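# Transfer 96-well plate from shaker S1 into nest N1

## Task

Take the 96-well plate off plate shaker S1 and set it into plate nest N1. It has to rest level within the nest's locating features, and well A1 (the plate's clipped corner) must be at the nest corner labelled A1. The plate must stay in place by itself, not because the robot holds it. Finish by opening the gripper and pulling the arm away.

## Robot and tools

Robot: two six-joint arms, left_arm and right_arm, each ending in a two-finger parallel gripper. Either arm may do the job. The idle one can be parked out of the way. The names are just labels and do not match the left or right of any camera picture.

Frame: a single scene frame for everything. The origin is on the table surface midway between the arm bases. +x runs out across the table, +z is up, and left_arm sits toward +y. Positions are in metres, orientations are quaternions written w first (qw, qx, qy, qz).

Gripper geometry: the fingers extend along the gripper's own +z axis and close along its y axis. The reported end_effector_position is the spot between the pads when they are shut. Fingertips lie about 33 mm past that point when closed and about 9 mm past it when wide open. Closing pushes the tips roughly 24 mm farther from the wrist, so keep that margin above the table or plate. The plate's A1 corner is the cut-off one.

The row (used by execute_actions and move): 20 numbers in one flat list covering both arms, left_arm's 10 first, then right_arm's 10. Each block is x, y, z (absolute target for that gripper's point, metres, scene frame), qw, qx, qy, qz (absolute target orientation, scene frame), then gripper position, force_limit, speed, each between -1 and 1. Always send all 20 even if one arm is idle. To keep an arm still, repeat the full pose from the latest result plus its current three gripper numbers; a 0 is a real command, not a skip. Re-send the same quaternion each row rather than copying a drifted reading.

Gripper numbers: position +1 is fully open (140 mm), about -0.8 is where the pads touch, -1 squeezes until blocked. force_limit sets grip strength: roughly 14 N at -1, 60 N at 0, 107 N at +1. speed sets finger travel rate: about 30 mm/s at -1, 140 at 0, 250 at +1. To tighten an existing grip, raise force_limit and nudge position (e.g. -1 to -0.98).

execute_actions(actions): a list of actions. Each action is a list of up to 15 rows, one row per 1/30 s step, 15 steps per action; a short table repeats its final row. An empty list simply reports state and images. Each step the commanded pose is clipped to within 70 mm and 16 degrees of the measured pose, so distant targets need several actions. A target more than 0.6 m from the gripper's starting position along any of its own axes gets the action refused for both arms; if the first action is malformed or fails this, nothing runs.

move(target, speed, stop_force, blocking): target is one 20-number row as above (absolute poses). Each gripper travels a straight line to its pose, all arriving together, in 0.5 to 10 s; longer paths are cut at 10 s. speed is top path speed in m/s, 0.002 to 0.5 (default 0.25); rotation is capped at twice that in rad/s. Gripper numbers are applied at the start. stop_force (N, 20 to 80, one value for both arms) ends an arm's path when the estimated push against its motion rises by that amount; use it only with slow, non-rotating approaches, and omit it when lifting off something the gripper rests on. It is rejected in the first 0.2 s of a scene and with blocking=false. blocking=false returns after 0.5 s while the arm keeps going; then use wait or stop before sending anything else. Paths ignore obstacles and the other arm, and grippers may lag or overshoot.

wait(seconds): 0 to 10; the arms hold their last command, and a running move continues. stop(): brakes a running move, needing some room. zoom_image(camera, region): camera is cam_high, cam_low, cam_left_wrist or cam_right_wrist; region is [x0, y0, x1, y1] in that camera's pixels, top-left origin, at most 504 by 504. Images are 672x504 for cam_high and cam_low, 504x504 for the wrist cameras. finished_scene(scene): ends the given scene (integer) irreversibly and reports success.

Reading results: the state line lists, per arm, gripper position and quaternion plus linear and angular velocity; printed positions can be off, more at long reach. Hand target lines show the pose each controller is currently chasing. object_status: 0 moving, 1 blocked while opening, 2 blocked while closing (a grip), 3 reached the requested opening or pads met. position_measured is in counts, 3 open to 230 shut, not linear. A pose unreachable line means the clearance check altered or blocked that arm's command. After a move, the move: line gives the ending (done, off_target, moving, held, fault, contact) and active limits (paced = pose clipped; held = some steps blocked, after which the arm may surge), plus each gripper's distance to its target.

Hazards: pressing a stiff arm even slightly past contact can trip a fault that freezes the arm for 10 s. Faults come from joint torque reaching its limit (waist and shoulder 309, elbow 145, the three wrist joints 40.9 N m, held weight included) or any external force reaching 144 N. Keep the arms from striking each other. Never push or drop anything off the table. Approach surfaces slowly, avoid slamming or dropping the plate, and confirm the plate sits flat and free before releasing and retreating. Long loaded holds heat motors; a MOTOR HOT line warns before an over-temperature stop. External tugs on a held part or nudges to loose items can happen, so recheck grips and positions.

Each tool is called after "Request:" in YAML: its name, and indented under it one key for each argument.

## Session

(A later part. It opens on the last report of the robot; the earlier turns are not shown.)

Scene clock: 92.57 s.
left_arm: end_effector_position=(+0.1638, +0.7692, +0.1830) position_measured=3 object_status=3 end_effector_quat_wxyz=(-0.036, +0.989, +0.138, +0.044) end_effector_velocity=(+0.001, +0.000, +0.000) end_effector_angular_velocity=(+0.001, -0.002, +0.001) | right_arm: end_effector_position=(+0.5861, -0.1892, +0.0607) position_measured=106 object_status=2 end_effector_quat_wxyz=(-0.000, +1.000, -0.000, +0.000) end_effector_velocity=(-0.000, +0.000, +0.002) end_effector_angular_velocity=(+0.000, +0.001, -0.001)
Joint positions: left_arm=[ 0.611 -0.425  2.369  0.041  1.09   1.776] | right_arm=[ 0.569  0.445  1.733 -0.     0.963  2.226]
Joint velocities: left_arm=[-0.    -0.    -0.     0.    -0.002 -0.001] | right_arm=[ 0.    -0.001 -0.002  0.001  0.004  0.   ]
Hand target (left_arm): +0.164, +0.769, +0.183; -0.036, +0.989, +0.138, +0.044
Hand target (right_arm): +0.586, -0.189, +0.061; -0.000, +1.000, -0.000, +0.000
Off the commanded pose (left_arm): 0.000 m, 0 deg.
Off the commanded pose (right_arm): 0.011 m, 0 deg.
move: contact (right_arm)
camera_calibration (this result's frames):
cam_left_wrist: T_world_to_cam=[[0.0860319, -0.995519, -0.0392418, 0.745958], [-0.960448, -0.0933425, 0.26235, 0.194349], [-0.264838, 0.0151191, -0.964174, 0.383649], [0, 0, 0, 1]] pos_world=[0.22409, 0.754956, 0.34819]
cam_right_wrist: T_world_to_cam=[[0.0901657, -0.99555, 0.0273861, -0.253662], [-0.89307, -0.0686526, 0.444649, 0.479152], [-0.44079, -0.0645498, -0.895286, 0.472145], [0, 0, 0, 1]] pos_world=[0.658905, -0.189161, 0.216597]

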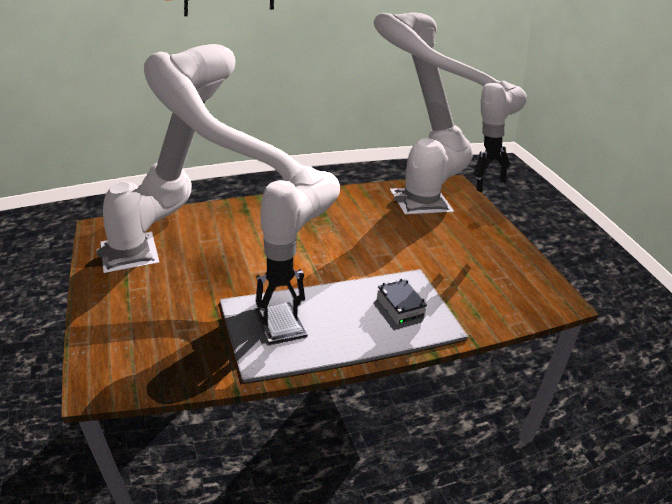

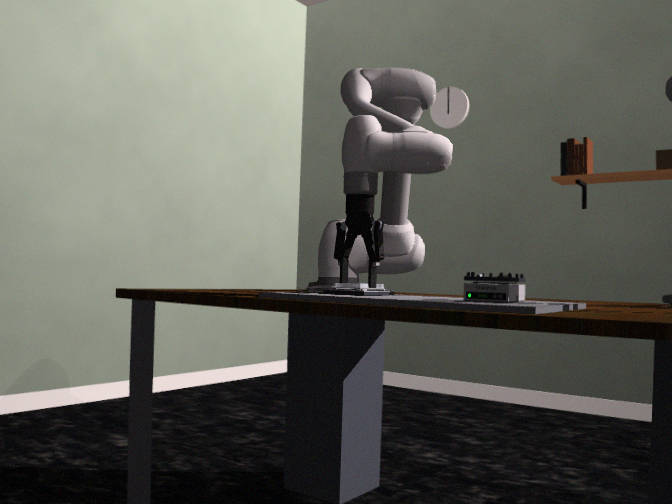

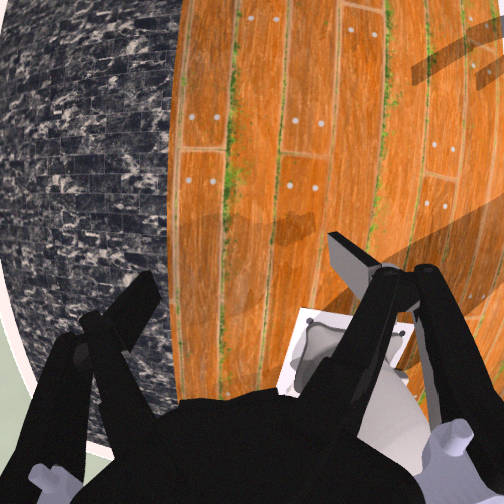

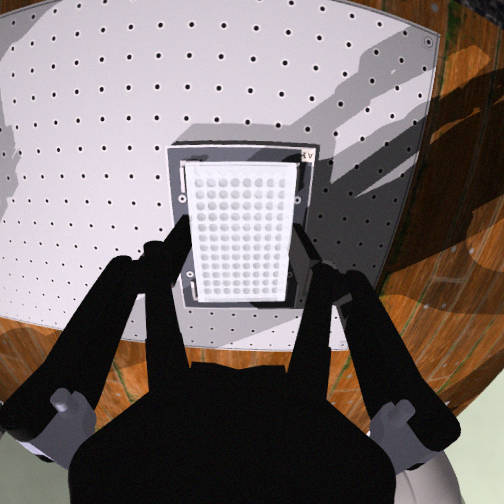

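Request:
move:
  target: [0.1638,0.7692,0.183,-0.036,0.989,0.138,0.044,1,0,0,0.5853,-0.1891,0.0635,0,1,0,0,-1,-0.3,-0.5]
  speed: 0.02

Request:
move:
  target: [0.1638,0.7692,0.183,-0.036,0.989,0.138,0.044,1,0,0,0.5853,-0.1891,0.0615,0,1,0,0,-1,-0.3,-0.5]
  speed: 0.008

Request:
move:
  target: [0.1638,0.7692,0.183,-0.036,0.989,0.138,0.044,1,0,0,0.5853,-0.1891,0.0615,0,1,0,0,0.4,0,-0.5]

Request:
move:
  target: [0.1638,0.7692,0.183,-0.036,0.989,0.138,0.044,1,0,0,0.5853,-0.1891,0.13,0,1,0,0,0.4,0,-0.5]

Request:
zoom_image:
  camera: "cam_right_wrist"
  region: [170, 120, 320, 290]

Request:
zoom_image:
  camera: "cam_high"
  region: [240, 280, 330, 355]

Request:
zoom_image:
  camera: "cam_low"
  region: [310, 260, 410, 310]

Scene clock: 99.83 s.
left_arm: end_effector_position=(+0.1638, +0.7692, +0.1830) position_measured=3 object_status=3 end_effector_quat_wxyz=(-0.036, +0.989, +0.138, +0.044) end_effector_velocity=(-0.000, -0.000, +0.000) end_effector_angular_velocity=(-0.000, -0.000, +0.000) | right_arm: end_effector_position=(+0.5853, -0.1892, +0.0635) position_measured=106 object_status=2 end_effector_quat_wxyz=(+0.000, +1.000, -0.000, +0.000) end_effector_velocity=(+0.000, -0.000, +0.001) end_effector_angular_velocity=(+0.000, +0.000, -0.002)
Joint positions: left_arm=[ 0.611 -0.425  2.369  0.041  1.09   1.776] | right_arm=[ 0.57   0.442  1.732 -0.     0.968  2.227]
Joint velocities: left_arm=[-0.    -0.     0.    -0.     0.    -0.001] | right_arm=[-0.001 -0.    -0.     0.001  0.001  0.   ]
Hand target (left_arm): +0.164, +0.769, +0.183; -0.036, +0.989, +0.138, +0.044
Hand target (right_arm): +0.585, -0.189, +0.063; +0.000, +1.000, -0.000, +0.000
Off the commanded pose (left_arm): 0.000 m, 0 deg.
Off the commanded pose (right_arm): 0.000 m, 0 deg.
move: done
camera_calibration (this result's frames):
cam_left_wrist: T_world_to_cam=[[0.0860318, -0.995519, -0.039242, 0.745959], [-0.960448, -0.0933425, 0.26235, 0.194349], [-0.264838, 0.0151194, -0.964174, 0.383649], [0, 0, 0, 1]] pos_world=[0.22409, 0.754957, 0.34819]
cam_right_wrist: T_world_to_cam=[[0.09018, -0.99554, 0.02771, -0.253661], [-0.892928, -0.0685, 0.444957, 0.47713], [-0.441075, -0.0648694, -0.895123, 0.474374], [0, 0, 0, 1]] pos_world=[0.658153, -0.189074, 0.219349]

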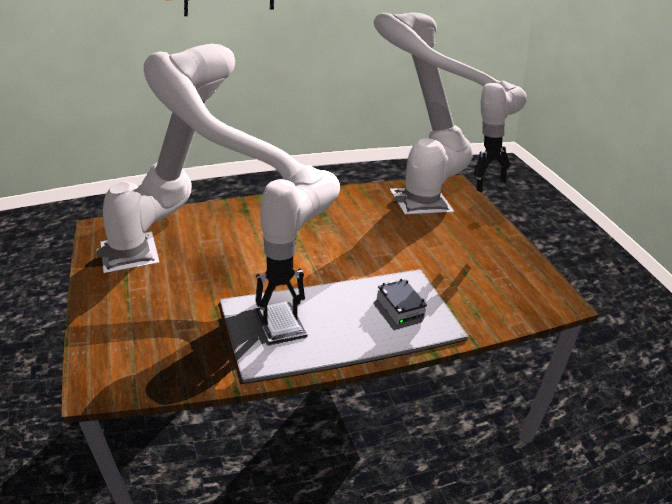

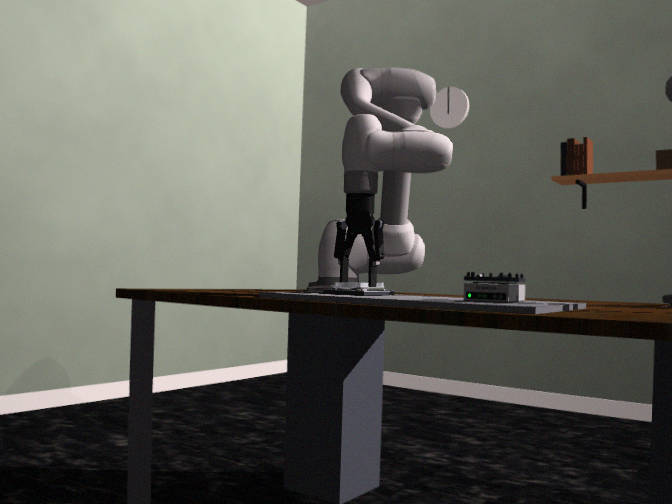

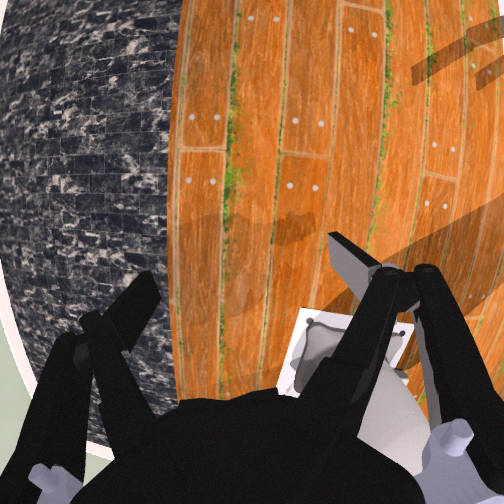

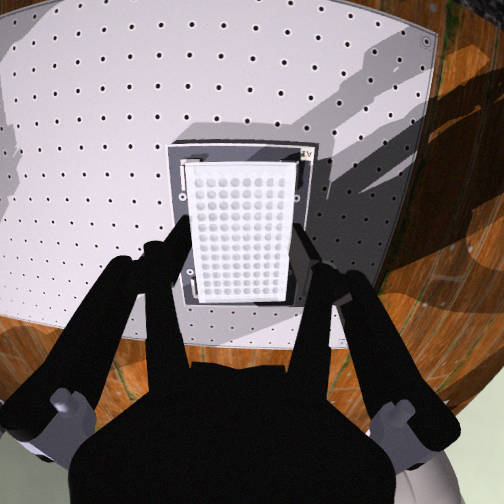

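Scene clock: 100.53 s.
left_arm: end_effector_position=(+0.1638, +0.7692, +0.1830) position_measured=3 object_status=3 end_effector_quat_wxyz=(-0.036, +0.989, +0.138, +0.044) end_effector_velocity=(-0.000, +0.000, -0.000) end_effector_angular_velocity=(+0.000, +0.000, +0.000) | right_arm: end_effector_position=(+0.5853, -0.1891, +0.0615) position_measured=106 object_status=2 end_effector_quat_wxyz=(-0.000, +1.000, -0.000, +0.000) end_effector_velocity=(+0.000, -0.000, -0.001) end_effector_angular_velocity=(-0.001, +0.000, -0.000)
Joint positions: left_arm=[ 0.611 -0.425  2.369  0.041  1.09   1.776] | right_arm=[0.57  0.444 1.733 0.    0.965 2.227]
Joint velocities: left_arm=[ 0. -0.  0.  0.  0. -0.] | right_arm=[-0.     0.001  0.    -0.    -0.    -0.   ]
Hand target (left_arm): +0.164, +0.769, +0.183; -0.036, +0.989, +0.138, +0.044
Hand target (right_arm): +0.585, -0.189, +0.061; -0.000, +1.000, +0.000, -0.000
Off the commanded pose (left_arm): 0.000 m, 0 deg.
Off the commanded pose (right_arm): 0.000 m, 0 deg.
move: done
camera_calibration (this result's frames):
cam_left_wrist: T_world_to_cam=[[0.086032, -0.995519, -0.0392419, 0.745958], [-0.960448, -0.0933426, 0.26235, 0.194349], [-0.264838, 0.0151193, -0.964174, 0.383649], [0, 0, 0, 1]] pos_world=[0.22409, 0.754957, 0.34819]
cam_right_wrist: T_world_to_cam=[[0.0901743, -0.995546, 0.0275165, -0.253467], [-0.892954, -0.0685852, 0.444892, 0.478001], [-0.441023, -0.0646888, -0.895161, 0.472646], [0, 0, 0, 1]] pos_world=[0.658138, -0.188979, 0.21741]

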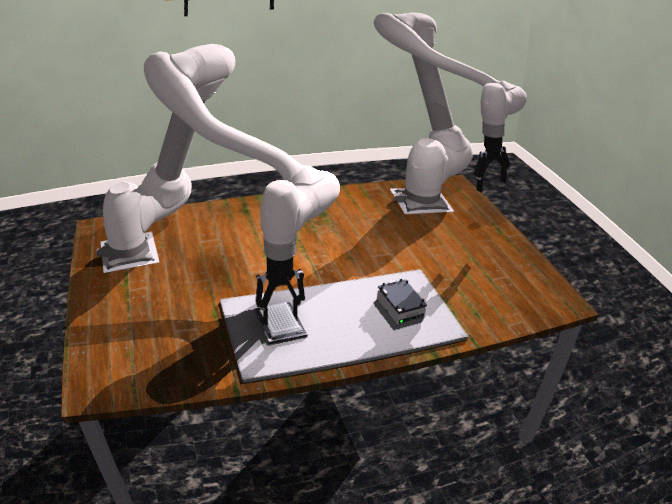

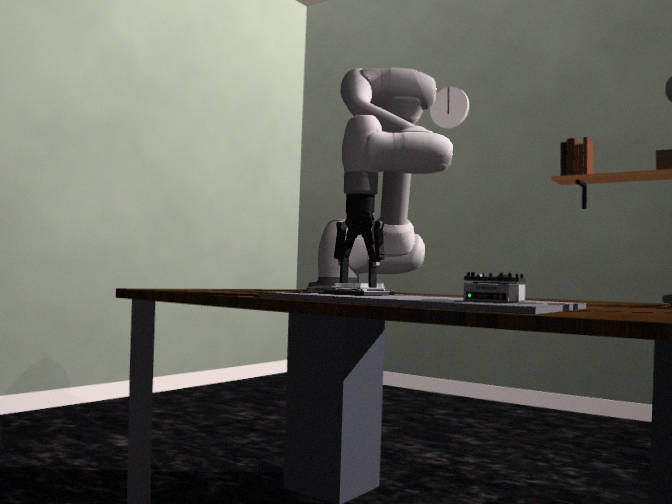

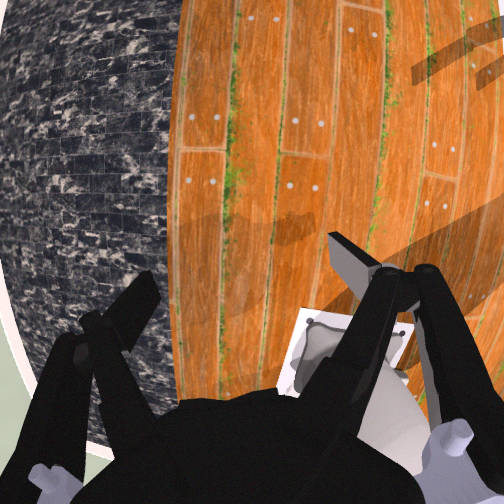

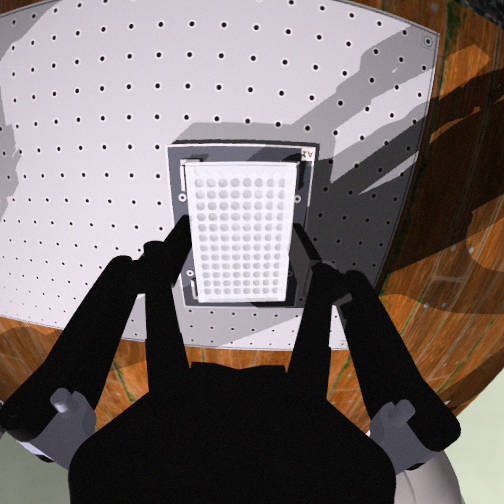

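Scene clock: 101.23 s.
left_arm: end_effector_position=(+0.1638, +0.7692, +0.1830) position_measured=3 object_status=3 end_effector_quat_wxyz=(-0.036, +0.989, +0.138, +0.044) end_effector_velocity=(-0.000, -0.000, -0.000) end_effector_angular_velocity=(-0.001, +0.001, -0.001) | right_arm: end_effector_position=(+0.5853, -0.1891, +0.0615) position_measured=78 object_status=3 end_effector_quat_wxyz=(-0.000, +1.000, -0.000, +0.000) end_effector_velocity=(-0.000, -0.001, -0.000) end_effector_angular_velocity=(-0.002, +0.001, +0.001)
Joint positions: left_arm=[ 0.611 -0.425  2.369  0.041  1.09   1.776] | right_arm=[0.57  0.444 1.733 0.    0.965 2.227]
Joint velocities: left_arm=[-0.     0.     0.    -0.001  0.001  0.001] | right_arm=[ 0.     0.     0.    -0.001  0.002 -0.   ]
Hand target (left_arm): +0.164, +0.769, +0.183; -0.036, +0.989, +0.138, +0.044
Hand target (right_arm): +0.585, -0.189, +0.061; -0.000, +1.000, +0.000, +0.000
Off the commanded pose (left_arm): 0.000 m, 0 deg.
Off the commanded pose (right_arm): 0.000 m, 0 deg.
move: done
camera_calibration (this result's frames):
cam_left_wrist: T_world_to_cam=[[0.086032, -0.995519, -0.0392419, 0.745958], [-0.960448, -0.0933426, 0.26235, 0.194349], [-0.264838, 0.0151193, -0.964174, 0.383649], [0, 0, 0, 1]] pos_world=[0.22409, 0.754957, 0.34819]
cam_right_wrist: T_world_to_cam=[[0.0901834, -0.995545, 0.0275327, -0.253477], [-0.892943, -0.0685845, 0.444916, 0.477995], [-0.441045, -0.0647091, -0.895149, 0.472603], [0, 0, 0, 1]] pos_world=[0.658121, -0.188983, 0.217362]

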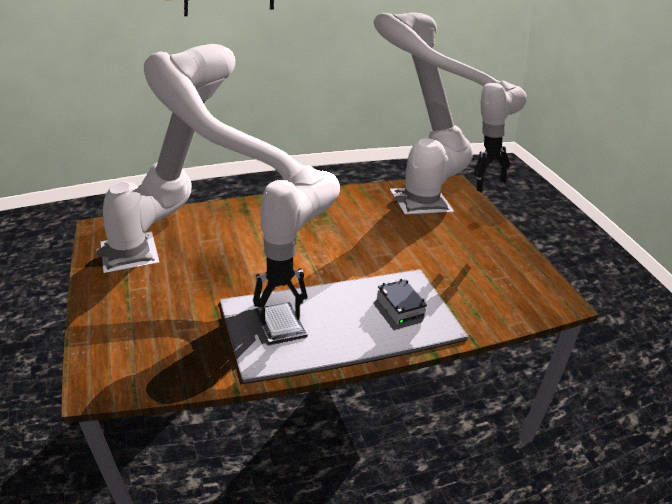

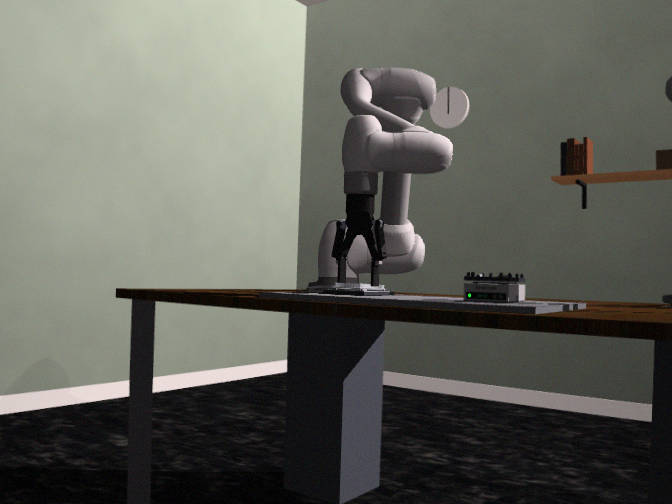

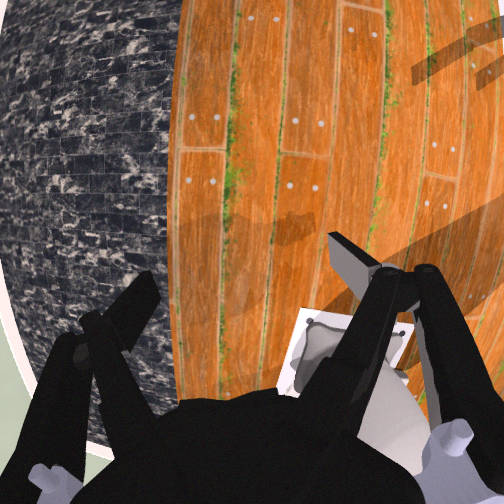

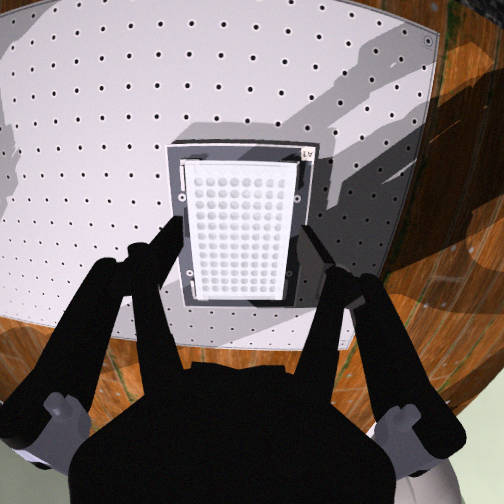

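Scene clock: 102.00 s.
left_arm: end_effector_position=(+0.1638, +0.7692, +0.1830) position_measured=3 object_status=3 end_effector_quat_wxyz=(-0.036, +0.989, +0.138, +0.044) end_effector_velocity=(+0.000, -0.000, +0.000) end_effector_angular_velocity=(-0.000, -0.000, -0.001) | right_arm: end_effector_position=(+0.5852, -0.1892, +0.1300) position_measured=78 object_status=3 end_effector_quat_wxyz=(+0.000, +1.000, -0.000, +0.000) end_effector_velocity=(-0.001, +0.001, +0.001) end_effector_angular_velocity=(+0.000, +0.000, +0.002)
Joint positions: left_arm=[ 0.611 -0.425  2.369  0.041  1.09   1.776] | right_arm=[ 0.57   0.385  1.678 -0.     1.078  2.227]
Joint velocities: left_arm=[-0.    -0.    -0.    -0.     0.     0.001] | right_arm=[ 0.002 -0.    -0.001  0.     0.001 -0.   ]
Hand target (left_arm): +0.164, +0.769, +0.183; -0.036, +0.989, +0.138, +0.044
Hand target (right_arm): +0.585, -0.189, +0.130; +0.000, +1.000, -0.000, +0.000
Off the commanded pose (left_arm): 0.000 m, 0 deg.
Off the commanded pose (right_arm): 0.000 m, 0 deg.
move: done
camera_calibration (this result's frames):
cam_left_wrist: T_world_to_cam=[[0.0860319, -0.995519, -0.0392418, 0.745958], [-0.960447, -0.0933425, 0.26235, 0.194349], [-0.264838, 0.0151192, -0.964174, 0.383649], [0, 0, 0, 1]] pos_world=[0.22409, 0.754957, 0.34819]
cam_right_wrist: T_world_to_cam=[[0.0900812, -0.995549, 0.0277016, -0.25546], [-0.892949, -0.0684172, 0.444929, 0.447452], [-0.441053, -0.0648159, -0.895137, 0.533816], [0, 0, 0, 1]] pos_world=[0.658005, -0.189109, 0.285831]

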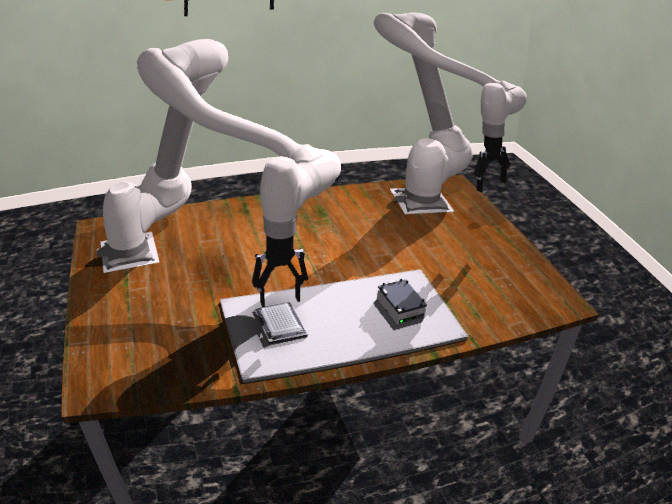

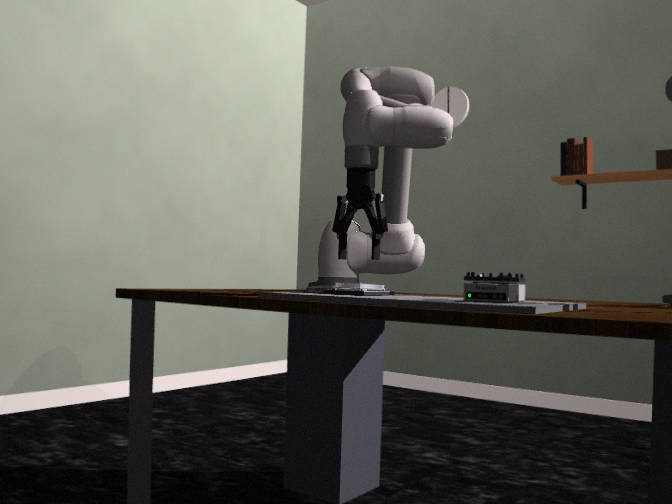

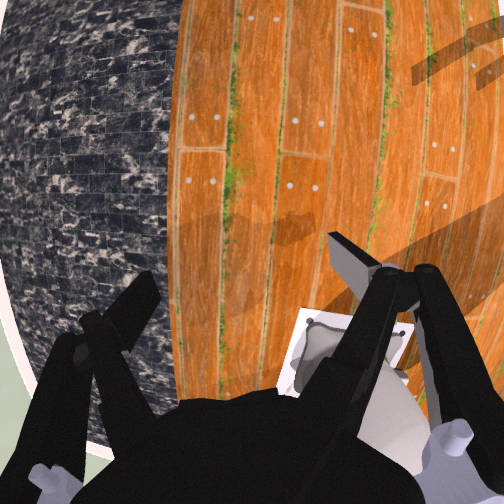

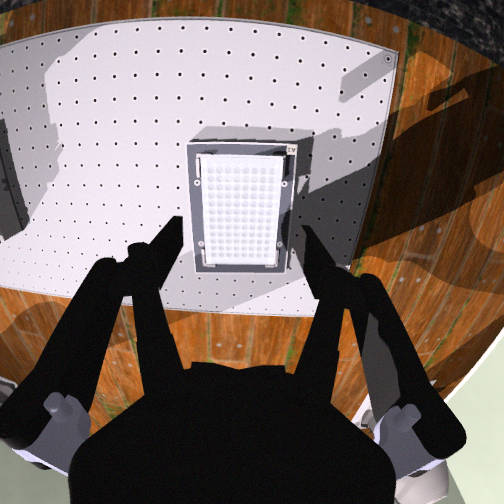

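Region (170, 120, 320, 290) of cam_right_wrist's 504x504 image, scaled by 2.965, with more detail than that image has; it fills the left 445 columns of this view, and the rest is white.

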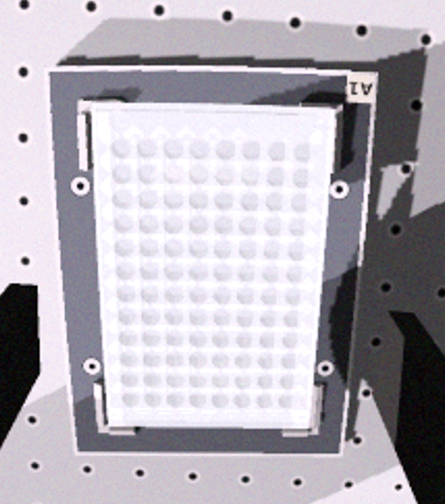

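Region (240, 280, 330, 355) of cam_high's 672x504 image, scaled by 5.600, with more detail than that image has.

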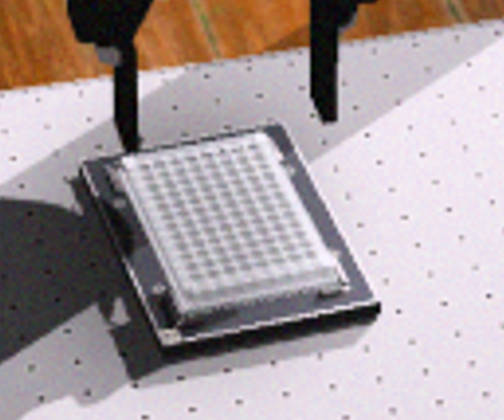

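Region (310, 260, 410, 310) of cam_low's 672x504 image, scaled by 5.040, with more detail than that image has.

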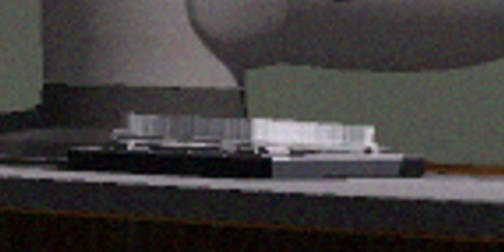

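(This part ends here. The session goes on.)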